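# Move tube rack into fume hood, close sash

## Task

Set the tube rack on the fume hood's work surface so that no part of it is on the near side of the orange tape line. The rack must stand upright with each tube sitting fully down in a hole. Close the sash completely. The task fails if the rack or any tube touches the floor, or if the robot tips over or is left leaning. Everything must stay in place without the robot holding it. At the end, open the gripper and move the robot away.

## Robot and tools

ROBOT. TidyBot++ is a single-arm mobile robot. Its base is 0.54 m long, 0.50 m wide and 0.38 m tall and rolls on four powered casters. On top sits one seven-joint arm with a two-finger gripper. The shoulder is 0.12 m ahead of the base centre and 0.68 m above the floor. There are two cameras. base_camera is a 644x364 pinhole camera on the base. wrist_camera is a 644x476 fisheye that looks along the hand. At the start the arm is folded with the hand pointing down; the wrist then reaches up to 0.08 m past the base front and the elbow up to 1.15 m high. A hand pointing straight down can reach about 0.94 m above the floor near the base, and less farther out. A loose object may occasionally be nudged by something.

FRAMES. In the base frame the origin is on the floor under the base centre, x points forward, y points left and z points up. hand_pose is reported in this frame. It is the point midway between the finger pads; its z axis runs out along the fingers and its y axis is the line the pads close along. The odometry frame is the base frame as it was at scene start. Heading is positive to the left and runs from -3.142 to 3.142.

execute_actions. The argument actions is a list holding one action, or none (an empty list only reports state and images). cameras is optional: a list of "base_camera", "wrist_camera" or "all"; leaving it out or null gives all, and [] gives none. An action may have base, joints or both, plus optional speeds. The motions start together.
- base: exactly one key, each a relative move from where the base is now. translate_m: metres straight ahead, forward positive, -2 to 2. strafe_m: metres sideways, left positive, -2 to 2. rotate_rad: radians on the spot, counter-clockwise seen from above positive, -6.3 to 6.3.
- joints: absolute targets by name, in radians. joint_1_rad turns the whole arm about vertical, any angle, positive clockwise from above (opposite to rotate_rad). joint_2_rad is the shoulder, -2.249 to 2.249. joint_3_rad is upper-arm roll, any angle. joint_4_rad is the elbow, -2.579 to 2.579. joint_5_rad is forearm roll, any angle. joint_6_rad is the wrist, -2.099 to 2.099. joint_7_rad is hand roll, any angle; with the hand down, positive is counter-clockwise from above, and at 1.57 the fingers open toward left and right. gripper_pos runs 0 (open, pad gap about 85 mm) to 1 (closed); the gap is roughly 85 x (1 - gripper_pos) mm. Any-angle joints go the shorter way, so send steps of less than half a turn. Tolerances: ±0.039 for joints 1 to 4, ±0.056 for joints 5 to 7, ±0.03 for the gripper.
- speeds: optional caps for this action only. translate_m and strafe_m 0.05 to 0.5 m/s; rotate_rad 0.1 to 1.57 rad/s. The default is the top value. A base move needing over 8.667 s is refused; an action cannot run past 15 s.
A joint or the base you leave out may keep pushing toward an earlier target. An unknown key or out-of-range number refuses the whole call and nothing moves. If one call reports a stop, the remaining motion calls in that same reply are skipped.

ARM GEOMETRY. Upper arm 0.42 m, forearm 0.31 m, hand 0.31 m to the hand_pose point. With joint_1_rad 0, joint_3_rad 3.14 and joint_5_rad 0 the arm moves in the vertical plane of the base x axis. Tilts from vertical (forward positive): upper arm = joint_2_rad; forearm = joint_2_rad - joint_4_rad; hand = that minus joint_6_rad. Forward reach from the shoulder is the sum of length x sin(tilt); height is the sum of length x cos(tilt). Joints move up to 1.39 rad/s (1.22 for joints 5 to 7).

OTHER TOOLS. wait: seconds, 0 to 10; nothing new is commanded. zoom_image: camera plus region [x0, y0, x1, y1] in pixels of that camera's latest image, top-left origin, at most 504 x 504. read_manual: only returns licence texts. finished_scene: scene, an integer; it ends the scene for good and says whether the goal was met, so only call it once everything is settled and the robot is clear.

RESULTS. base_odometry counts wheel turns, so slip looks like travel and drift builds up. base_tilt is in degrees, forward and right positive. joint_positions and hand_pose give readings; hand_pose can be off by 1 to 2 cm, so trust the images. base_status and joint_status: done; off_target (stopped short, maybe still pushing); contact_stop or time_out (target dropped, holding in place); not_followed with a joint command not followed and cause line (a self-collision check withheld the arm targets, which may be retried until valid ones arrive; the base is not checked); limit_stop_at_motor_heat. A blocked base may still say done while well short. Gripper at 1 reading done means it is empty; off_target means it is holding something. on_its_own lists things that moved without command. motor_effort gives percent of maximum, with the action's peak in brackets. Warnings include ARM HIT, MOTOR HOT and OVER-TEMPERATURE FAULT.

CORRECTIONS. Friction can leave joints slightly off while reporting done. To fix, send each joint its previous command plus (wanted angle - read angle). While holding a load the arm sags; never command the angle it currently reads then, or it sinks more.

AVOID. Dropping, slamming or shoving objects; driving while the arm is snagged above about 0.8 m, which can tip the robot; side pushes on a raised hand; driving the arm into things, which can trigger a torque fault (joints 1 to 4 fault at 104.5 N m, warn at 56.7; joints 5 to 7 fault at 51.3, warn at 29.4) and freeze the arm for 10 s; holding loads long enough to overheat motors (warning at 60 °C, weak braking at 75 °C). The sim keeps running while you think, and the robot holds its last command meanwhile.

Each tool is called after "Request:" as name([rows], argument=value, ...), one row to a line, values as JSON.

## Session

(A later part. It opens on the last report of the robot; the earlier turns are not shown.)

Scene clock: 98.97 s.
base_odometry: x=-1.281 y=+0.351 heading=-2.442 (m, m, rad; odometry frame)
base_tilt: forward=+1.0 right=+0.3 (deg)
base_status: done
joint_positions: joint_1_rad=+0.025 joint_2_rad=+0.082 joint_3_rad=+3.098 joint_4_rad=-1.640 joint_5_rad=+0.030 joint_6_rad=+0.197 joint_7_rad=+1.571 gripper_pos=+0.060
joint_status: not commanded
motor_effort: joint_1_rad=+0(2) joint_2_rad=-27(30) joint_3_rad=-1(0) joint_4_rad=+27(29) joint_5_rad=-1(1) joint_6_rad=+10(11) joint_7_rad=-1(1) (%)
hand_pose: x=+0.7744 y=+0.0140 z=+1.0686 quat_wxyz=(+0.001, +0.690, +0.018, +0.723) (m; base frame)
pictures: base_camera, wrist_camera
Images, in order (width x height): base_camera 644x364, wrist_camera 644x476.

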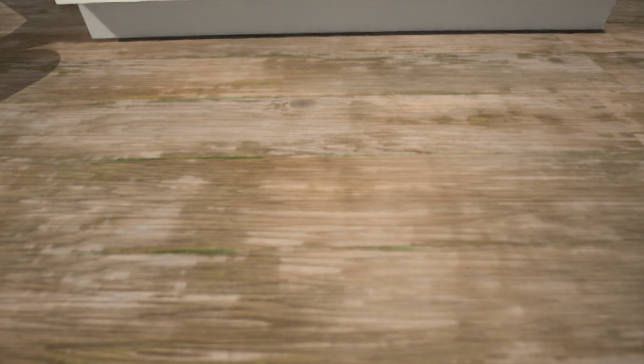

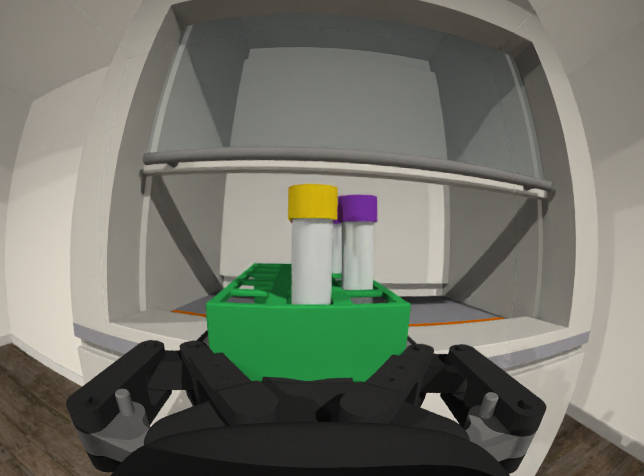

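Request:
execute_actions([
  {"base":{"translate_m":0.25},"speeds":{"translate_m":0.1}},
])

Scene clock: 102.90 s.
base_odometry: x=-1.473 y=+0.190 heading=-2.443 (m, m, rad; odometry frame)
base_tilt: forward=+1.0 right=+0.2 (deg)
base_status: done
joint_positions: joint_1_rad=+0.025 joint_2_rad=+0.083 joint_3_rad=+3.098 joint_4_rad=-1.639 joint_5_rad=+0.030 joint_6_rad=+0.197 joint_7_rad=+1.571 gripper_pos=+0.060
joint_status: not commanded
motor_effort: joint_1_rad=+0(2) joint_2_rad=-27(30) joint_3_rad=-1(3) joint_4_rad=+26(28) joint_5_rad=-1(1) joint_6_rad=+11(10) joint_7_rad=-1(1) (%)
hand_pose: x=+0.7751 y=+0.0140 z=+1.0674 quat_wxyz=(+0.001, +0.691, +0.017, +0.723) (m; base frame)
pictures: base_camera, wrist_camera
Images, in order (width x height): base_camera 644x364, wrist_camera 644x476.

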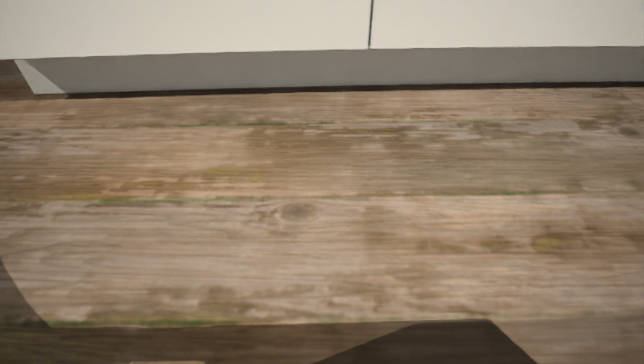

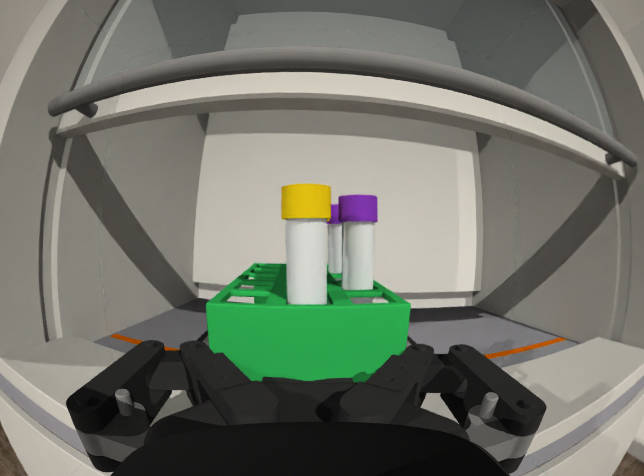

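Request:
execute_actions([
  {"base":{"translate_m":0.28},"speeds":{"translate_m":0.08}},
], cameras=["wrist_camera"])

Request:
execute_actions([
  {"joints":{"joint_4_rad":-1.8,"joint_6_rad":0.36}},
], cameras=["wrist_camera"])

Request:
execute_actions([
  {"joints":{"joint_4_rad":-1.92,"joint_6_rad":0.44}},
], cameras=["wrist_camera"])

Scene clock: 108.03 s.
base_odometry: x=-1.688 y=+0.010 heading=-2.443 (m, m, rad; odometry frame)
base_tilt: forward=+1.0 right=+0.3 (deg)
base_status: done
joint_positions: joint_1_rad=+0.025 joint_2_rad=+0.084 joint_3_rad=+3.098 joint_4_rad=-1.639 joint_5_rad=+0.030 joint_6_rad=+0.197 joint_7_rad=+1.571 gripper_pos=+0.060
joint_status: not commanded
motor_effort: joint_1_rad=+1(1) joint_2_rad=-27(30) joint_3_rad=-1(2) joint_4_rad=+27(27) joint_5_rad=-1(1) joint_6_rad=+10(11) joint_7_rad=-1(1) (%)
hand_pose: x=+0.7755 y=+0.0140 z=+1.0668 quat_wxyz=(+0.001, +0.691, +0.017, +0.722) (m; base frame)
pictures: wrist_camera
Images, in order (width x height): wrist_camera 644x476.

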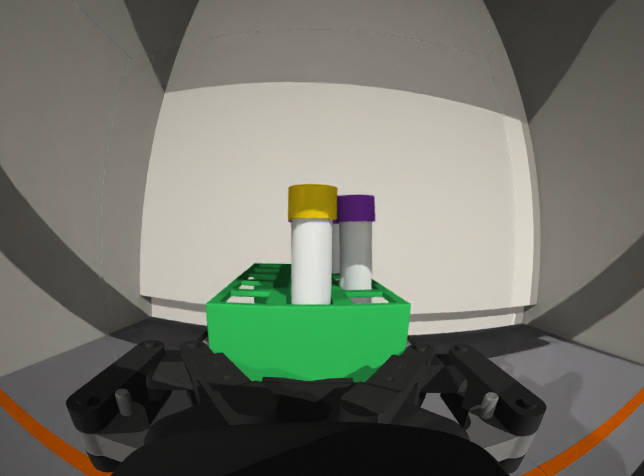

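Scene clock: 109.20 s.
base_odometry: x=-1.688 y=+0.010 heading=-2.443 (m, m, rad; odometry frame)
base_tilt: forward=+1.0 right=+0.3 (deg)
base_status: not commanded
joint_positions: joint_1_rad=+0.025 joint_2_rad=+0.084 joint_3_rad=+3.098 joint_4_rad=-1.798 joint_5_rad=+0.030 joint_6_rad=+0.313 joint_7_rad=+1.571 gripper_pos=+0.060
joint_status: all done
motor_effort: joint_1_rad=+0(0) joint_2_rad=-26(27) joint_3_rad=-1(1) joint_4_rad=+26(27) joint_5_rad=-1(1) joint_6_rad=+11(12) joint_7_rad=-1(1) (%)
hand_pose: x=+0.7643 y=+0.0150 z=+1.0053 quat_wxyz=(-0.001, +0.706, +0.019, +0.708) (m; base frame)
pictures: wrist_camera
Images, in order (width x height): wrist_camera 644x476.

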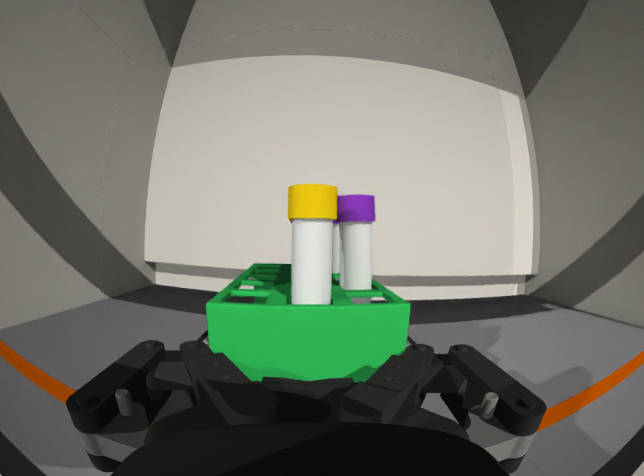

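Scene clock: 110.17 s.
base_odometry: x=-1.688 y=+0.010 heading=-2.443 (m, m, rad; odometry frame)
base_tilt: forward=+1.0 right=+0.3 (deg)
base_status: not commanded
joint_positions: joint_1_rad=+0.025 joint_2_rad=+0.073 joint_3_rad=+3.098 joint_4_rad=-1.868 joint_5_rad=+0.030 joint_6_rad=+0.418 joint_7_rad=+1.571 gripper_pos=+0.062
joint_status: joint_4_rad off_target (ended at -1.868, target -1.920); the others done
motor_effort: joint_1_rad=+0(0) joint_2_rad=-19(25) joint_3_rad=-1(1) joint_4_rad=+17(25) joint_5_rad=-1(1) joint_6_rad=+6(10) joint_7_rad=-1(1) (%)
hand_pose: x=+0.7529 y=+0.0159 z=+1.0027 quat_wxyz=(-0.002, +0.690, +0.019, +0.724) (m; base frame)
pictures: wrist_camera
Images, in order (width x height): wrist_camera 644x476.

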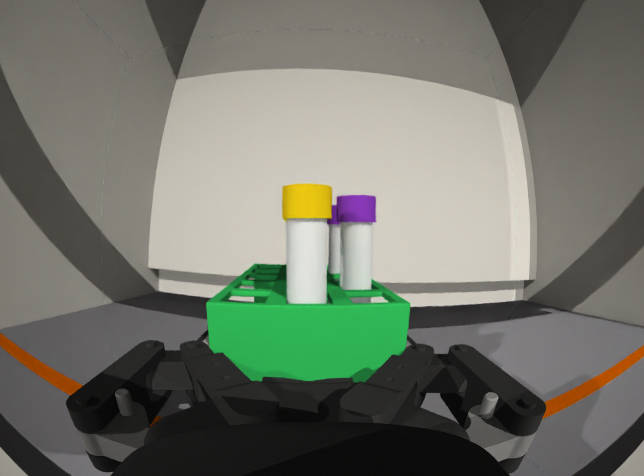

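Request:
execute_actions([
  {"joints":{"joint_4_rad":-1.78,"joint_6_rad":0.3}},
], cameras=[])

Request:
execute_actions([
  {"base":{"translate_m":0.1},"speeds":{"translate_m":0.06}},
], cameras=[])

Request:
execute_actions([
  {"joints":{"joint_4_rad":-1.86,"joint_6_rad":0.42}},
], cameras=[])

Request:
execute_actions([
  {"joints":{"gripper_pos":0}},
], cameras=[])

Request:
execute_actions([
  {"base":{"translate_m":-0.2},"speeds":{"translate_m":0.07}},
])

Scene clock: 112.43 s.
base_odometry: x=-1.688 y=+0.010 heading=-2.443 (m, m, rad; odometry frame)
base_tilt: forward=+1.0 right=+0.2 (deg)
base_status: not commanded
joint_positions: joint_1_rad=+0.025 joint_2_rad=+0.078 joint_3_rad=+3.098 joint_4_rad=-1.803 joint_5_rad=+0.030 joint_6_rad=+0.331 joint_7_rad=+1.571 gripper_pos=+0.062
joint_status: all done
motor_effort: joint_1_rad=-1(0) joint_2_rad=-26(27) joint_3_rad=-1(1) joint_4_rad=+25(27) joint_5_rad=+0(0) joint_6_rad=+10(10) joint_7_rad=-1(1) (%)
hand_pose: x=+0.7617 y=+0.0152 z=+1.0120 quat_wxyz=(-0.001, +0.699, +0.019, +0.715) (m; base frame)
pictures: none
No camera images: the call's "cameras" was empty. Leave "cameras" out to get every camera's image.

Scene clock: 114.57 s.
base_odometry: x=-1.765 y=-0.054 heading=-2.443 (m, m, rad; odometry frame)
base_tilt: forward=+1.0 right=+0.2 (deg)
base_status: done
joint_positions: joint_1_rad=+0.025 joint_2_rad=+0.079 joint_3_rad=+3.098 joint_4_rad=-1.803 joint_5_rad=+0.030 joint_6_rad=+0.331 joint_7_rad=+1.571 gripper_pos=+0.062
joint_status: not commanded
motor_effort: joint_1_rad=+0(1) joint_2_rad=-26(30) joint_3_rad=-1(2) joint_4_rad=+26(26) joint_5_rad=+0(1) joint_6_rad=+10(11) joint_7_rad=-1(1) (%)
hand_pose: x=+0.7621 y=+0.0152 z=+1.0112 quat_wxyz=(-0.001, +0.700, +0.019, +0.714) (m; base frame)
pictures: none
No camera images: the call's "cameras" was empty. Leave "cameras" out to get every camera's image.

Scene clock: 115.47 s.
base_odometry: x=-1.764 y=-0.054 heading=-2.443 (m, m, rad; odometry frame)
base_tilt: forward=+1.0 right=+0.2 (deg)
base_status: not commanded
joint_positions: joint_1_rad=+0.025 joint_2_rad=+0.078 joint_3_rad=+3.098 joint_4_rad=-1.849 joint_5_rad=+0.030 joint_6_rad=+0.376 joint_7_rad=+1.571 gripper_pos=+0.062
joint_status: all done
motor_effort: joint_1_rad=+0(1) joint_2_rad=-24(26) joint_3_rad=-1(1) joint_4_rad=+24(27) joint_5_rad=+0(2) joint_6_rad=+10(12) joint_7_rad=-1(1) (%)
hand_pose: x=+0.7568 y=+0.0156 z=+0.9980 quat_wxyz=(-0.002, +0.700, +0.019, +0.714) (m; base frame)
pictures: none
No camera images: the call's "cameras" was empty. Leave "cameras" out to get every camera's image.

Scene clock: 116.63 s.
base_odometry: x=-1.764 y=-0.054 heading=-2.443 (m, m, rad; odometry frame)
base_tilt: forward=+1.0 right=+0.2 (deg)
base_status: not commanded
joint_positions: joint_1_rad=+0.025 joint_2_rad=+0.078 joint_3_rad=+3.098 joint_4_rad=-1.849 joint_5_rad=+0.030 joint_6_rad=+0.380 joint_7_rad=+1.571 gripper_pos=+0.000
joint_status: all done
motor_effort: joint_1_rad=+1(0) joint_2_rad=-23(25) joint_3_rad=-1(1) joint_4_rad=+23(24) joint_5_rad=-1(0) joint_6_rad=+9(10) joint_7_rad=-1(1) (%)
hand_pose: x=+0.7568 y=+0.0156 z=+0.9992 quat_wxyz=(-0.002, +0.698, +0.019, +0.716) (m; base frame)
pictures: none
No camera images: the call's "cameras" was empty. Leave "cameras" out to get every camera's image.

Scene clock: 120.00 s.
base_odometry: x=-1.611 y=+0.075 heading=-2.443 (m, m, rad; odometry frame)
base_tilt: forward=+1.0 right=+0.3 (deg)
base_status: done
joint_positions: joint_1_rad=+0.025 joint_2_rad=+0.078 joint_3_rad=+3.098 joint_4_rad=-1.850 joint_5_rad=+0.030 joint_6_rad=+0.382 joint_7_rad=+1.571 gripper_pos=+0.000
joint_status: not commanded
motor_effort: joint_1_rad=+0(1) joint_2_rad=-25(25) joint_3_rad=-1(2) joint_4_rad=+24(25) joint_5_rad=-1(0) joint_6_rad=+10(9) joint_7_rad=-1(1) (%)
hand_pose: x=+0.7567 y=+0.0156 z=+0.9997 quat_wxyz=(-0.002, +0.698, +0.019, +0.716) (m; base frame)
pictures: base_camera, wrist_camera
Images, in order (width x height): base_camera 644x364, wrist_camera 644x476.

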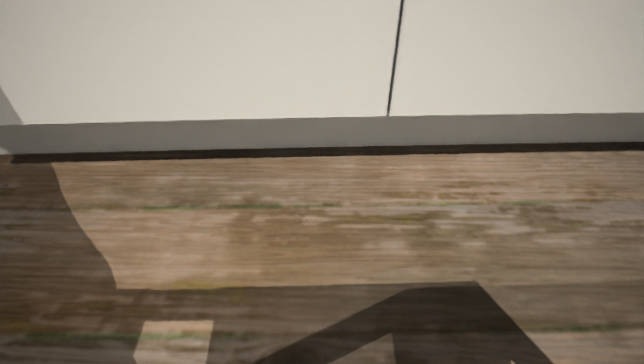

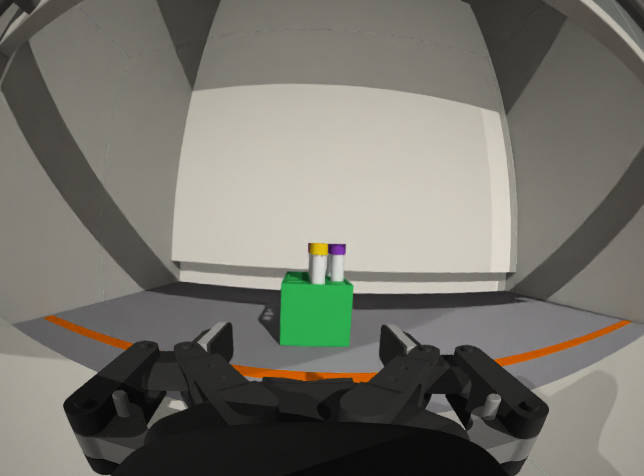

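Request:
execute_actions([
  {"base":{"translate_m":-0.33}},
], cameras=[])

Request:
execute_actions([
  {"joints":{"joint_2_rad":-0.02,"joint_4_rad":-1.0,"joint_6_rad":-0.62,"joint_7_rad":0.02}},
], cameras=["wrist_camera"])

Request:
execute_actions([
  {"base":{"translate_m":0.2},"speeds":{"translate_m":0.07}},
])

Scene clock: 123.00 s.
base_odometry: x=-1.359 y=+0.287 heading=-2.443 (m, m, rad; odometry frame)
base_tilt: forward=+1.0 right=+0.3 (deg)
base_status: done
joint_positions: joint_1_rad=+0.025 joint_2_rad=+0.076 joint_3_rad=+3.098 joint_4_rad=-1.850 joint_5_rad=+0.030 joint_6_rad=+0.384 joint_7_rad=+1.571 gripper_pos=+0.000
joint_status: not commanded
motor_effort: joint_1_rad=+2(2) joint_2_rad=-24(27) joint_3_rad=-1(3) joint_4_rad=+24(25) joint_5_rad=+0(1) joint_6_rad=+9(10) joint_7_rad=-1(1) (%)
hand_pose: x=+0.7562 y=+0.0156 z=+1.0008 quat_wxyz=(-0.002, +0.697, +0.019, +0.717) (m; base frame)
pictures: none
No camera images: the call's "cameras" was empty. Leave "cameras" out to get every camera's image.

Scene clock: 125.23 s.
base_odometry: x=-1.359 y=+0.287 heading=-2.443 (m, m, rad; odometry frame)
base_tilt: forward=+1.0 right=+0.3 (deg)
base_status: not commanded
joint_positions: joint_1_rad=+0.025 joint_2_rad=-0.005 joint_3_rad=+3.098 joint_4_rad=-1.012 joint_5_rad=+0.030 joint_6_rad=-0.581 joint_7_rad=+0.054 gripper_pos=+0.000
joint_status: all done
motor_effort: joint_1_rad=+1(0) joint_2_rad=-18(27) joint_3_rad=-1(1) joint_4_rad=+22(26) joint_5_rad=+0(1) joint_6_rad=+8(10) joint_7_rad=-1(0) (%)
hand_pose: x=+0.6934 y=+0.0071 z=+1.2652 quat_wxyz=(-0.476, +0.524, -0.483, +0.514) (m; base frame)
pictures: wrist_camera
Images, in order (width x height): wrist_camera 644x476.

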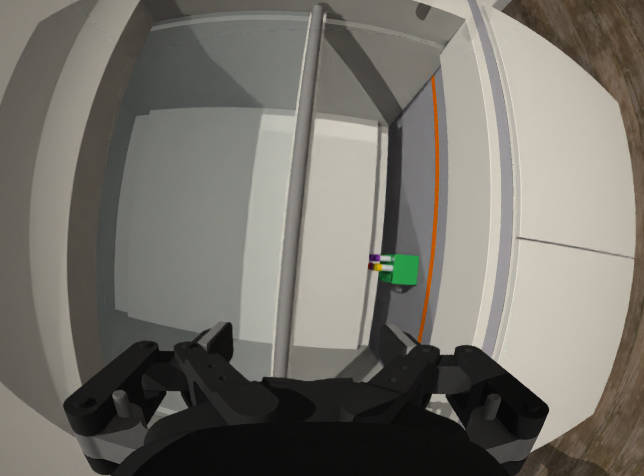

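Scene clock: 128.60 s.
base_odometry: x=-1.512 y=+0.159 heading=-2.443 (m, m, rad; odometry frame)
base_tilt: forward=+1.0 right=+0.2 (deg)
base_status: done
joint_positions: joint_1_rad=+0.025 joint_2_rad=-0.010 joint_3_rad=+3.098 joint_4_rad=-1.012 joint_5_rad=+0.030 joint_6_rad=-0.582 joint_7_rad=+0.054 gripper_pos=+0.000
joint_status: not commanded
motor_effort: joint_1_rad=+0(1) joint_2_rad=-18(24) joint_3_rad=-1(2) joint_4_rad=+22(23) joint_5_rad=-1(0) joint_6_rad=+9(10) joint_7_rad=-1(0) (%)
hand_pose: x=+0.6901 y=+0.0072 z=+1.2680 quat_wxyz=(-0.477, +0.523, -0.482, +0.516) (m; base frame)
pictures: base_camera, wrist_camera
Images, in order (width x height): base_camera 644x364, wrist_camera 644x476.

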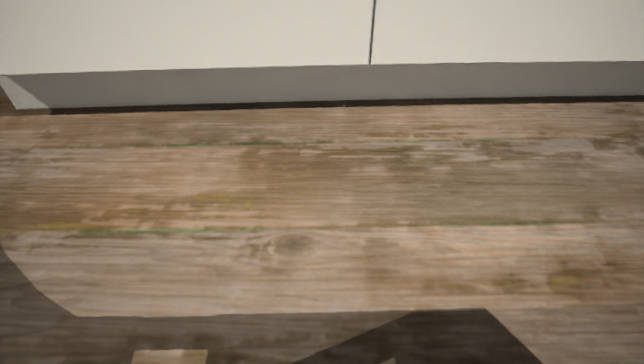

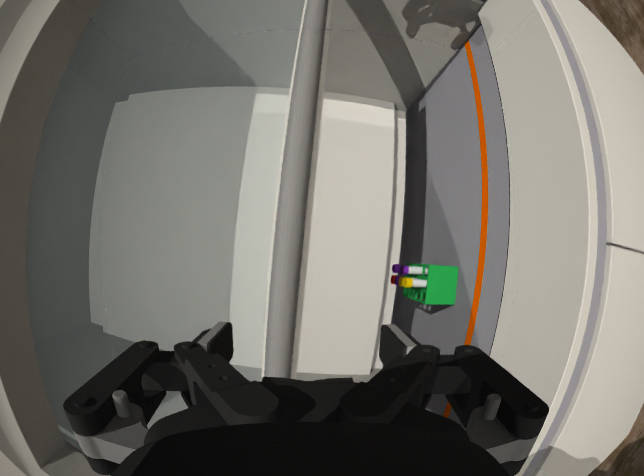

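Request:
execute_actions([
  {"base":{"translate_m":0.04},"speeds":{"translate_m":0.05}},
], cameras=[])

Request:
execute_actions([
  {"joints":{"gripper_pos":1}},
], cameras=["wrist_camera"])

Request:
execute_actions([
  {"joints":{"joint_2_rad":-0.13,"joint_4_rad":-1.53,"joint_6_rad":-0.17}},
], cameras=[])

Request:
execute_actions([
  {"joints":{"joint_2_rad":-0.1,"joint_4_rad":-2.0,"joint_6_rad":0.33}},
], cameras=[])

Request:
execute_actions([
  {"joints":{"joint_2_rad":0.0,"joint_4_rad":-2.3,"joint_6_rad":0.5}},
], cameras=["wrist_camera"])

Scene clock: 131.13 s.
base_odometry: x=-1.543 y=+0.133 heading=-2.444 (m, m, rad; odometry frame)
base_tilt: forward=+1.0 right=+0.2 (deg)
base_status: done
joint_positions: joint_1_rad=+0.025 joint_2_rad=-0.013 joint_3_rad=+3.098 joint_4_rad=-1.012 joint_5_rad=+0.030 joint_6_rad=-0.583 joint_7_rad=+0.054 gripper_pos=+0.000
joint_status: not commanded
motor_effort: joint_1_rad=+0(1) joint_2_rad=-19(23) joint_3_rad=-1(2) joint_4_rad=+22(24) joint_5_rad=+0(0) joint_6_rad=+10(9) joint_7_rad=-1(0) (%)
hand_pose: x=+0.6888 y=+0.0072 z=+1.2692 quat_wxyz=(-0.478, +0.523, -0.482, +0.516) (m; base frame)
pictures: none
No camera images: the call's "cameras" was empty. Leave "cameras" out to get every camera's image.

Scene clock: 132.23 s.
base_odometry: x=-1.543 y=+0.133 heading=-2.444 (m, m, rad; odometry frame)
base_tilt: forward=+1.0 right=+0.2 (deg)
base_status: not commanded
joint_positions: joint_1_rad=+0.025 joint_2_rad=-0.013 joint_3_rad=+3.098 joint_4_rad=-1.012 joint_5_rad=+0.030 joint_6_rad=-0.583 joint_7_rad=+0.054 gripper_pos=+0.999
joint_status: all done
motor_effort: joint_1_rad=+0(0) joint_2_rad=-20(19) joint_3_rad=-1(1) joint_4_rad=+22(22) joint_5_rad=+0(0) joint_6_rad=+9(10) joint_7_rad=-1(0) (%)
hand_pose: x=+0.6888 y=+0.0072 z=+1.2692 quat_wxyz=(-0.478, +0.523, -0.482, +0.516) (m; base frame)
pictures: wrist_camera
Images, in order (width x height): wrist_camera 644x476.

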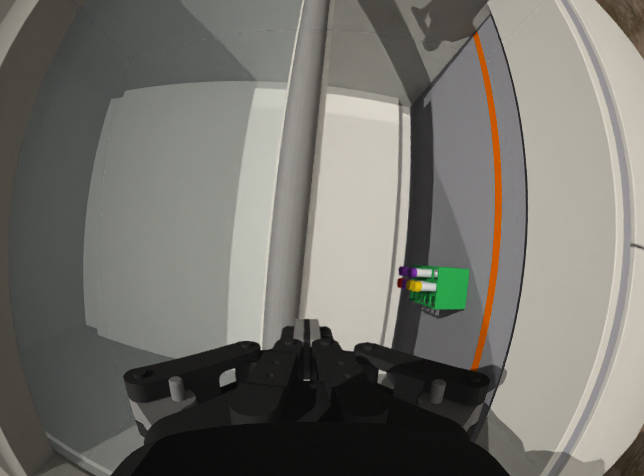

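Scene clock: 133.97 s.
base_odometry: x=-1.543 y=+0.133 heading=-2.444 (m, m, rad; odometry frame)
base_tilt: forward=+1.0 right=+0.2 (deg)
base_status: not commanded
joint_positions: joint_1_rad=+0.025 joint_2_rad=-0.105 joint_3_rad=+3.098 joint_4_rad=-1.516 joint_5_rad=+0.030 joint_6_rad=-0.209 joint_7_rad=+0.054 gripper_pos=+0.999
joint_status: all done
motor_effort: joint_1_rad=+0(0) joint_2_rad=-18(19) joint_3_rad=-1(0) joint_4_rad=+25(25) joint_5_rad=+0(1) joint_6_rad=+9(9) joint_7_rad=-1(1) (%)
hand_pose: x=+0.6956 y=+0.0122 z=+1.1349 quat_wxyz=(-0.469, +0.537, -0.486, +0.506) (m; base frame)
pictures: none
No camera images: the call's "cameras" was empty. Leave "cameras" out to get every camera's image.

Scene clock: 135.63 s.
base_odometry: x=-1.543 y=+0.133 heading=-2.444 (m, m, rad; odometry frame)
base_tilt: forward=+1.0 right=+0.2 (deg)
base_status: not commanded
joint_positions: joint_1_rad=+0.025 joint_2_rad=-0.106 joint_3_rad=+3.098 joint_4_rad=-1.986 joint_5_rad=+0.030 joint_6_rad=+0.291 joint_7_rad=+0.054 gripper_pos=+0.999
joint_status: all done
motor_effort: joint_1_rad=-1(0) joint_2_rad=-17(19) joint_3_rad=+0(0) joint_4_rad=+24(26) joint_5_rad=-1(1) joint_6_rad=+10(10) joint_7_rad=-1(0) (%)
hand_pose: x=+0.6846 y=+0.0160 z=+0.9989 quat_wxyz=(-0.480, +0.532, -0.475, +0.510) (m; base frame)
pictures: none
No camera images: the call's "cameras" was empty. Leave "cameras" out to get every camera's image.

Scene clock: 137.00 s.
base_odometry: x=-1.543 y=+0.133 heading=-2.444 (m, m, rad; odometry frame)
base_tilt: forward=+1.0 right=+0.3 (deg)
base_status: not commanded
joint_positions: joint_1_rad=+0.025 joint_2_rad=-0.099 joint_3_rad=+3.098 joint_4_rad=-2.179 joint_5_rad=+0.030 joint_6_rad=+0.559 joint_7_rad=+0.054 gripper_pos=+0.999
joint_status: joint_2_rad off_target (ended at -0.099, target +0.000); joint_4_rad off_target (ended at -2.179, target -2.300); joint_6_rad off_target (ended at +0.559, target +0.500)
motor_effort: joint_1_rad=+0(1) joint_2_rad=-1(17) joint_3_rad=-1(2) joint_4_rad=+3(23) joint_5_rad=+0(0) joint_6_rad=-6(8) joint_7_rad=+0(0) (%)
hand_pose: x=+0.6622 y=+0.0176 z=+0.9628 quat_wxyz=(-0.500, +0.515, -0.458, +0.525) (m; base frame)
pictures: wrist_camera
Images, in order (width x height): wrist_camera 644x476.

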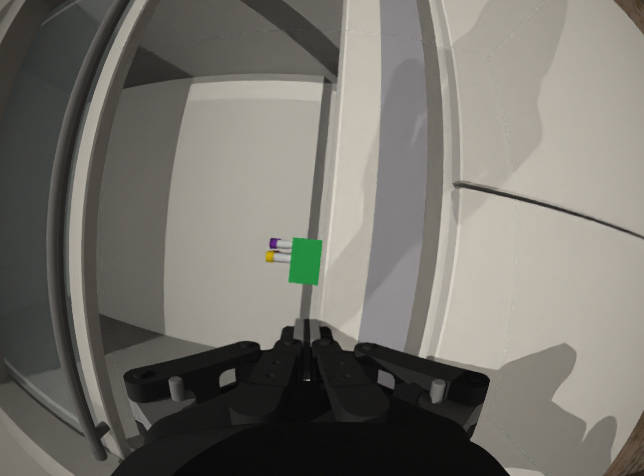

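Request:
execute_actions([
  {"base":{"translate_m":-0.08},"joints":{"joint_2_rad":-0.13,"joint_4_rad":-1.53,"joint_6_rad":-0.17,"gripper_pos":0}},
], cameras=[])

Request:
execute_actions([
  {"joints":{"joint_2_rad":-0.02,"joint_4_rad":-0.93,"joint_6_rad":-0.68}},
], cameras=[])

Request:
execute_actions([
  {"base":{"translate_m":0.17},"speeds":{"translate_m":0.06}},
], cameras=["wrist_camera"])

Request:
execute_actions([
  {"joints":{"gripper_pos":1}},
], cameras=["wrist_camera"])

Scene clock: 140.27 s.
base_odometry: x=-1.482 y=+0.184 heading=-2.443 (m, m, rad; odometry frame)
base_tilt: forward=+1.0 right=+0.2 (deg)
base_status: done
joint_positions: joint_1_rad=+0.025 joint_2_rad=-0.111 joint_3_rad=+3.098 joint_4_rad=-1.543 joint_5_rad=+0.030 joint_6_rad=-0.130 joint_7_rad=+0.054 gripper_pos=+0.000
joint_status: all done
motor_effort: joint_1_rad=-1(2) joint_2_rad=-18(25) joint_3_rad=-1(1) joint_4_rad=+25(27) joint_5_rad=+0(0) joint_6_rad=+9(11) joint_7_rad=-1(1) (%)
hand_pose: x=+0.6942 y=+0.0130 z=+1.1465 quat_wxyz=(-0.484, +0.523, -0.471, +0.520) (m; base frame)
pictures: none
No camera images: the call's "cameras" was empty. Leave "cameras" out to get every camera's image.

Scene clock: 142.10 s.
base_odometry: x=-1.482 y=+0.184 heading=-2.443 (m, m, rad; odometry frame)
base_tilt: forward=+1.0 right=+0.2 (deg)
base_status: not commanded
joint_positions: joint_1_rad=+0.025 joint_2_rad=-0.046 joint_3_rad=+3.098 joint_4_rad=-0.945 joint_5_rad=+0.030 joint_6_rad=-0.641 joint_7_rad=+0.054 gripper_pos=+0.000
joint_status: all done
motor_effort: joint_1_rad=+1(0) joint_2_rad=-17(19) joint_3_rad=-1(0) joint_4_rad=+21(25) joint_5_rad=+0(0) joint_6_rad=+10(9) joint_7_rad=-1(1) (%)
hand_pose: x=+0.6562 y=+0.0071 z=+1.3076 quat_wxyz=(-0.488, +0.511, -0.472, +0.527) (m; base frame)
pictures: none
No camera images: the call's "cameras" was empty. Leave "cameras" out to get every camera's image.

Scene clock: 145.40 s.
base_odometry: x=-1.612 y=+0.075 heading=-2.444 (m, m, rad; odometry frame)
base_tilt: forward=+1.0 right=+0.2 (deg)
base_status: done
joint_positions: joint_1_rad=+0.025 joint_2_rad=-0.036 joint_3_rad=+3.098 joint_4_rad=-0.944 joint_5_rad=+0.030 joint_6_rad=-0.642 joint_7_rad=+0.054 gripper_pos=+0.000
joint_status: not commanded
motor_effort: joint_1_rad=+1(2) joint_2_rad=-16(20) joint_3_rad=-1(1) joint_4_rad=+21(22) joint_5_rad=+0(1) joint_6_rad=+9(10) joint_7_rad=+0(1) (%)
hand_pose: x=+0.6624 y=+0.0069 z=+1.3024 quat_wxyz=(-0.485, +0.514, -0.475, +0.525) (m; base frame)
pictures: wrist_camera
Images, in order (width x height): wrist_camera 644x476.

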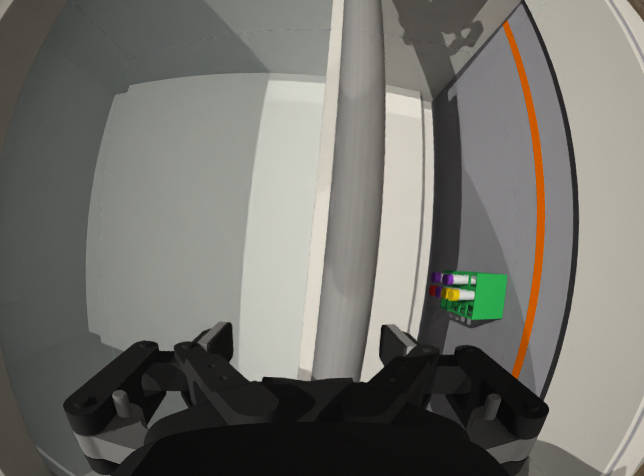

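Scene clock: 146.50 s.
base_odometry: x=-1.612 y=+0.075 heading=-2.444 (m, m, rad; odometry frame)
base_tilt: forward=+1.0 right=+0.2 (deg)
base_status: not commanded
joint_positions: joint_1_rad=+0.025 joint_2_rad=-0.028 joint_3_rad=+3.098 joint_4_rad=-0.950 joint_5_rad=+0.030 joint_6_rad=-0.671 joint_7_rad=+0.043 gripper_pos=+0.754
joint_status: gripper_pos off_target (ended at +0.754, target +1.000)
motor_effort: joint_1_rad=+2(1) joint_2_rad=-19(21) joint_3_rad=+0(0) joint_4_rad=+25(27) joint_5_rad=+2(3) joint_6_rad=+12(14) joint_7_rad=+1(2) (%)
hand_pose: x=+0.6682 y=+0.0066 z=+1.2859 quat_wxyz=(-0.478, +0.522, -0.488, +0.511) (m; base frame)
pictures: wrist_camera
Images, in order (width x height): wrist_camera 644x476.

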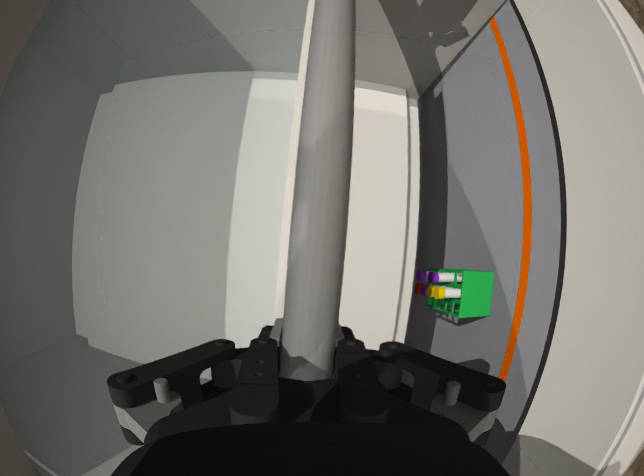

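Gripped. Pull down.

Request:
execute_actions([
  {"joints":{"joint_2_rad":-0.13,"joint_4_rad":-1.53,"joint_6_rad":-0.17}},
], cameras=[])

Request:
execute_actions([
  {"joints":{"joint_2_rad":-0.1,"joint_4_rad":-2.0,"joint_6_rad":0.33}},
], cameras=[])

Request:
execute_actions([
  {"joints":{"joint_2_rad":0.0,"joint_4_rad":-2.3,"joint_6_rad":0.5}},
], cameras=[])

Request:
execute_actions([
  {"joints":{"joint_2_rad":0.08,"joint_4_rad":-2.4,"joint_6_rad":0.55}},
], cameras=["wrist_camera"])

Scene clock: 149.83 s.
base_odometry: x=-1.612 y=+0.075 heading=-2.444 (m, m, rad; odometry frame)
base_tilt: forward=+1.0 right=+0.3 (deg)
base_status: not commanded
joint_positions: joint_1_rad=+0.027 joint_2_rad=-0.150 joint_3_rad=+3.110 joint_4_rad=-1.452 joint_5_rad=+0.030 joint_6_rad=-0.127 joint_7_rad=+0.028 gripper_pos=+0.757
joint_status: joint_4_rad off_target (ended at -1.452, target -1.530); the others done
motor_effort: joint_1_rad=-4(4) joint_2_rad=-7(19) joint_3_rad=-6(6) joint_4_rad=+12(24) joint_5_rad=+3(3) joint_6_rad=+0(11) joint_7_rad=+3(4) (%)
hand_pose: x=+0.6668 y=+0.0054 z=+1.2258 quat_wxyz=(-0.518, +0.478, -0.448, +0.550) (m; base frame)
pictures: none
No camera images: the call's "cameras" was empty. Leave "cameras" out to get every camera's image.

Scene clock: 151.87 s.
base_odometry: x=-1.612 y=+0.075 heading=-2.444 (m, m, rad; odometry frame)
base_tilt: forward=+1.0 right=+0.2 (deg)
base_status: not commanded
joint_positions: joint_1_rad=+0.031 joint_2_rad=-0.158 joint_3_rad=+3.115 joint_4_rad=-1.939 joint_5_rad=+0.027 joint_6_rad=+0.382 joint_7_rad=+0.027 gripper_pos=+0.757
joint_status: joint_2_rad off_target (ended at -0.158, target -0.100); joint_4_rad off_target (ended at -1.939, target -2.000); the others done
motor_effort: joint_1_rad=-4(5) joint_2_rad=-7(8) joint_3_rad=-5(7) joint_4_rad=+15(16) joint_5_rad=+5(5) joint_6_rad=+2(8) joint_7_rad=+3(4) (%)
hand_pose: x=+0.6667 y=+0.0038 z=+1.0851 quat_wxyz=(-0.527, +0.470, -0.440, +0.555) (m; base frame)
pictures: none
No camera images: the call's "cameras" was empty. Leave "cameras" out to get every camera's image.

Scene clock: 153.43 s.
base_odometry: x=-1.612 y=+0.075 heading=-2.444 (m, m, rad; odometry frame)
base_tilt: forward=+1.0 right=+0.3 (deg)
base_status: not commanded
joint_positions: joint_1_rad=+0.032 joint_2_rad=-0.110 joint_3_rad=+3.115 joint_4_rad=-2.091 joint_5_rad=+0.023 joint_6_rad=+0.605 joint_7_rad=+0.023 gripper_pos=+0.757
joint_status: joint_2_rad off_target (ended at -0.110, target +0.000); joint_4_rad off_target (ended at -2.091, target -2.300); joint_6_rad off_target (ended at +0.605, target +0.500)
motor_effort: joint_1_rad=-4(6) joint_2_rad=+1(6) joint_3_rad=-5(7) joint_4_rad=-14(31) joint_5_rad=+4(8) joint_6_rad=-9(15) joint_7_rad=+2(7) (%)
hand_pose: x=+0.6660 y=+0.0031 z=+1.0349 quat_wxyz=(-0.535, +0.461, -0.436, +0.557) (m; base frame)
pictures: none
No camera images: the call's "cameras" was empty. Leave "cameras" out to get every camera's image.

Scene clock: 154.37 s.
base_odometry: x=-1.612 y=+0.075 heading=-2.444 (m, m, rad; odometry frame)
base_tilt: forward=+1.0 right=+0.3 (deg)
base_status: not commanded
joint_positions: joint_1_rad=+0.032 joint_2_rad=-0.097 joint_3_rad=+3.115 joint_4_rad=-2.109 joint_5_rad=+0.021 joint_6_rad=+0.666 joint_7_rad=+0.023 gripper_pos=+0.757
joint_status: joint_2_rad off_target (ended at -0.097, target +0.080); joint_4_rad off_target (ended at -2.109, target -2.400); joint_6_rad off_target (ended at +0.666, target +0.550)
motor_effort: joint_1_rad=-4(5) joint_2_rad=+11(11) joint_3_rad=-6(6) joint_4_rad=-29(31) joint_5_rad=+6(6) joint_6_rad=-14(15) joint_7_rad=+4(4) (%)
hand_pose: x=+0.6656 y=+0.0030 z=+1.0360 quat_wxyz=(-0.542, +0.452, -0.429, +0.563) (m; base frame)
pictures: wrist_camera
Images, in order (width x height): wrist_camera 644x476.

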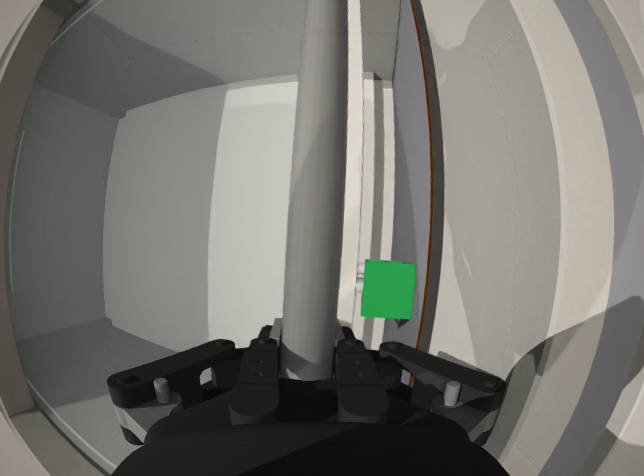

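Request:
execute_actions([
  {"joints":{"joint_2_rad":-0.1,"joint_4_rad":-2.1,"joint_6_rad":0.62,"gripper_pos":0.45}},
], cameras=[])

Request:
execute_actions([
  {"base":{"translate_m":-0.13},"speeds":{"translate_m":0.1}},
], cameras=[])

Request:
execute_actions([
  {"joints":{"joint_2_rad":-0.12,"joint_4_rad":-1.75,"joint_6_rad":0.03,"joint_7_rad":1.59,"gripper_pos":1}},
], cameras=["wrist_camera"])

Request:
execute_actions([
  {"base":{"translate_m":0.09},"speeds":{"translate_m":0.07}},
], cameras=["wrist_camera"])

Request:
execute_actions([
  {"joints":{"joint_2_rad":0.0,"joint_4_rad":-2.1,"joint_6_rad":0.15}},
], cameras=["wrist_camera"])

Scene clock: 157.43 s.
base_odometry: x=-1.612 y=+0.075 heading=-2.444 (m, m, rad; odometry frame)
base_tilt: forward=+1.0 right=+0.3 (deg)
base_status: not commanded
joint_positions: joint_1_rad=+0.032 joint_2_rad=-0.102 joint_3_rad=+3.112 joint_4_rad=-2.105 joint_5_rad=+0.021 joint_6_rad=+0.676 joint_7_rad=+0.023 gripper_pos=+0.450
joint_status: all done
motor_effort: joint_1_rad=+0(4) joint_2_rad=-14(13) joint_3_rad=+0(6) joint_4_rad=+20(29) joint_5_rad=-1(6) joint_6_rad=+6(14) joint_7_rad=-1(4) (%)
hand_pose: x=+0.6634 y=+0.0048 z=+1.0438 quat_wxyz=(-0.547, +0.448, -0.423, +0.567) (m; base frame)
pictures: none
No camera images: the call's "cameras" was empty. Leave "cameras" out to get every camera's image.

Scene clock: 159.27 s.
base_odometry: x=-1.513 y=+0.158 heading=-2.444 (m, m, rad; odometry frame)
base_tilt: forward=+1.0 right=+0.3 (deg)
base_status: done
joint_positions: joint_1_rad=+0.032 joint_2_rad=-0.102 joint_3_rad=+3.112 joint_4_rad=-2.102 joint_5_rad=+0.021 joint_6_rad=+0.658 joint_7_rad=+0.023 gripper_pos=+0.450
joint_status: not commanded
motor_effort: joint_1_rad=+0(1) joint_2_rad=-15(19) joint_3_rad=-1(0) joint_4_rad=+23(24) joint_5_rad=-1(1) joint_6_rad=+10(10) joint_7_rad=-1(0) (%)
hand_pose: x=+0.6649 y=+0.0048 z=+1.0397 quat_wxyz=(-0.544, +0.452, -0.427, +0.563) (m; base frame)
pictures: none
No camera images: the call's "cameras" was empty. Leave "cameras" out to get every camera's image.

Scene clock: 161.13 s.
base_odometry: x=-1.513 y=+0.158 heading=-2.444 (m, m, rad; odometry frame)
base_tilt: forward=+1.0 right=+0.2 (deg)
base_status: not commanded
joint_positions: joint_1_rad=+0.032 joint_2_rad=-0.102 joint_3_rad=+3.112 joint_4_rad=-1.764 joint_5_rad=+0.021 joint_6_rad=+0.068 joint_7_rad=+1.571 gripper_pos=+0.999
joint_status: all done
motor_effort: joint_1_rad=+0(0) joint_2_rad=-19(19) joint_3_rad=-1(1) joint_4_rad=+25(25) joint_5_rad=+0(0) joint_6_rad=+9(10) joint_7_rad=-1(1) (%)
hand_pose: x=+0.7002 y=+0.0011 z=+1.0646 quat_wxyz=(+0.009, +0.715, +0.008, +0.699) (m; base frame)
pictures: wrist_camera
Images, in order (width x height): wrist_camera 644x476.

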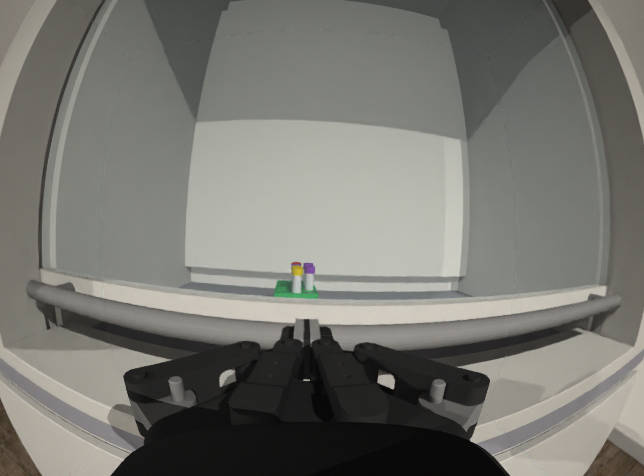

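Scene clock: 162.93 s.
base_odometry: x=-1.582 y=+0.100 heading=-2.444 (m, m, rad; odometry frame)
base_tilt: forward=+1.0 right=+0.2 (deg)
base_status: done
joint_positions: joint_1_rad=+0.032 joint_2_rad=-0.107 joint_3_rad=+3.112 joint_4_rad=-1.763 joint_5_rad=+0.021 joint_6_rad=+0.067 joint_7_rad=+1.571 gripper_pos=+0.999
joint_status: not commanded
motor_effort: joint_1_rad=+0(2) joint_2_rad=-18(22) joint_3_rad=-1(2) joint_4_rad=+25(26) joint_5_rad=+0(1) joint_6_rad=+8(10) joint_7_rad=-1(1) (%)
hand_pose: x=+0.6983 y=+0.0014 z=+1.0673 quat_wxyz=(+0.009, +0.714, +0.008, +0.700) (m; base frame)
pictures: wrist_camera
Images, in order (width x height): wrist_camera 644x476.

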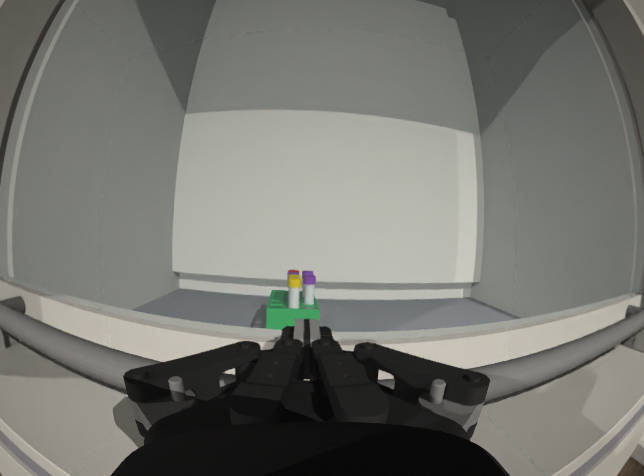

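Scene clock: 164.87 s.
base_odometry: x=-1.582 y=+0.101 heading=-2.444 (m, m, rad; odometry frame)
base_tilt: forward=+1.0 right=+0.2 (deg)
base_status: not commanded
joint_positions: joint_1_rad=+0.032 joint_2_rad=-0.107 joint_3_rad=+3.112 joint_4_rad=-1.970 joint_5_rad=+0.021 joint_6_rad=+0.258 joint_7_rad=+1.571 gripper_pos=+0.999
joint_status: joint_2_rad off_target (ended at -0.107, target +0.000); joint_4_rad off_target (ended at -1.970, target -2.100); joint_6_rad off_target (ended at +0.258, target +0.150)
motor_effort: joint_1_rad=+0(2) joint_2_rad=+3(19) joint_3_rad=+0(2) joint_4_rad=-3(24) joint_5_rad=+1(0) joint_6_rad=-9(12) joint_7_rad=+0(1) (%)
hand_pose: x=+0.6858 y=+0.0026 z=+0.9992 quat_wxyz=(+0.007, +0.719, +0.010, +0.695) (m; base frame)
pictures: wrist_camera
Images, in order (width x height): wrist_camera 644x476.

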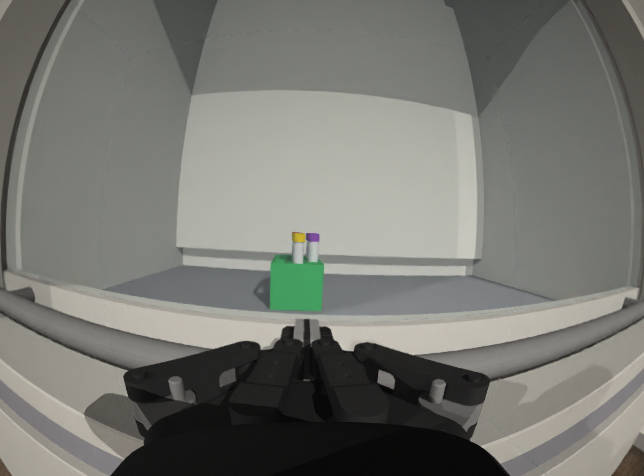

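It moved down. Firm press, then check.

Request:
execute_actions([
  {"joints":{"joint_2_rad":0.05,"joint_4_rad":-2.25,"joint_6_rad":0.0}},
], cameras=[])

Request:
execute_actions([
  {"joints":{"joint_2_rad":-0.12,"joint_4_rad":-1.8,"joint_6_rad":0.1}},
], cameras=[])

Request:
execute_actions([
  {"base":{"translate_m":-0.5}},
], cameras=["wrist_camera"])

Scene clock: 166.87 s.
base_odometry: x=-1.582 y=+0.101 heading=-2.444 (m, m, rad; odometry frame)
base_tilt: forward=+1.0 right=+0.3 (deg)
base_status: not commanded
joint_positions: joint_1_rad=+0.032 joint_2_rad=-0.114 joint_3_rad=+3.112 joint_4_rad=-1.978 joint_5_rad=+0.021 joint_6_rad=+0.258 joint_7_rad=+1.571 gripper_pos=+0.999
joint_status: joint_2_rad off_target (ended at -0.114, target +0.050); joint_4_rad off_target (ended at -1.978, target -2.250); joint_6_rad off_target (ended at +0.258, target +0.000)
motor_effort: joint_1_rad=-1(1) joint_2_rad=+16(16) joint_3_rad=-2(2) joint_4_rad=-25(24) joint_5_rad=+0(1) joint_6_rad=-25(26) joint_7_rad=+0(0) (%)
hand_pose: x=+0.6828 y=+0.0026 z=+0.9979 quat_wxyz=(+0.007, +0.719, +0.010, +0.694) (m; base frame)
pictures: none
No camera images: the call's "cameras" was empty. Leave "cameras" out to get every camera's image.

Scene clock: 168.53 s.
base_odometry: x=-1.582 y=+0.101 heading=-2.444 (m, m, rad; odometry frame)
base_tilt: forward=+1.0 right=+0.2 (deg)
base_status: not commanded
joint_positions: joint_1_rad=+0.032 joint_2_rad=-0.107 joint_3_rad=+3.111 joint_4_rad=-1.814 joint_5_rad=+0.021 joint_6_rad=+0.125 joint_7_rad=+1.571 gripper_pos=+0.999
joint_status: all done
motor_effort: joint_1_rad=+0(1) joint_2_rad=-19(20) joint_3_rad=+0(0) joint_4_rad=+25(28) joint_5_rad=-1(1) joint_6_rad=+10(27) joint_7_rad=-1(0) (%)
hand_pose: x=+0.6966 y=+0.0022 z=+1.0537 quat_wxyz=(+0.008, +0.711, +0.009, +0.703) (m; base frame)
pictures: none
No camera images: the call's "cameras" was empty. Leave "cameras" out to get every camera's image.

Scene clock: 171.07 s.
base_odometry: x=-1.198 y=+0.421 heading=-2.445 (m, m, rad; odometry frame)
base_tilt: forward=+1.0 right=+0.2 (deg)
base_status: done
joint_positions: joint_1_rad=+0.032 joint_2_rad=-0.118 joint_3_rad=+3.110 joint_4_rad=-1.812 joint_5_rad=+0.021 joint_6_rad=+0.125 joint_7_rad=+1.571 gripper_pos=+0.999
joint_status: not commanded
motor_effort: joint_1_rad=-1(1) joint_2_rad=-18(21) joint_3_rad=+0(0) joint_4_rad=+25(27) joint_5_rad=-1(0) joint_6_rad=+9(9) joint_7_rad=-1(1) (%)
hand_pose: x=+0.6924 y=+0.0028 z=+1.0614 quat_wxyz=(+0.008, +0.707, +0.009, +0.708) (m; base frame)
pictures: wrist_camera
Images, in order (width x height): wrist_camera 644x476.

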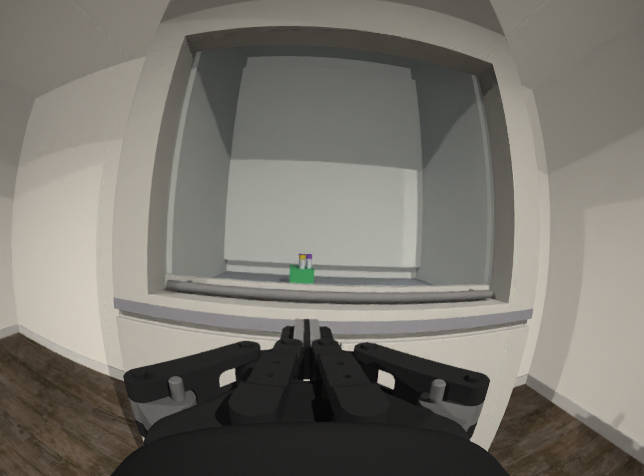

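Request:
finished_scene(scene=2)

The scene is finished: the task was done.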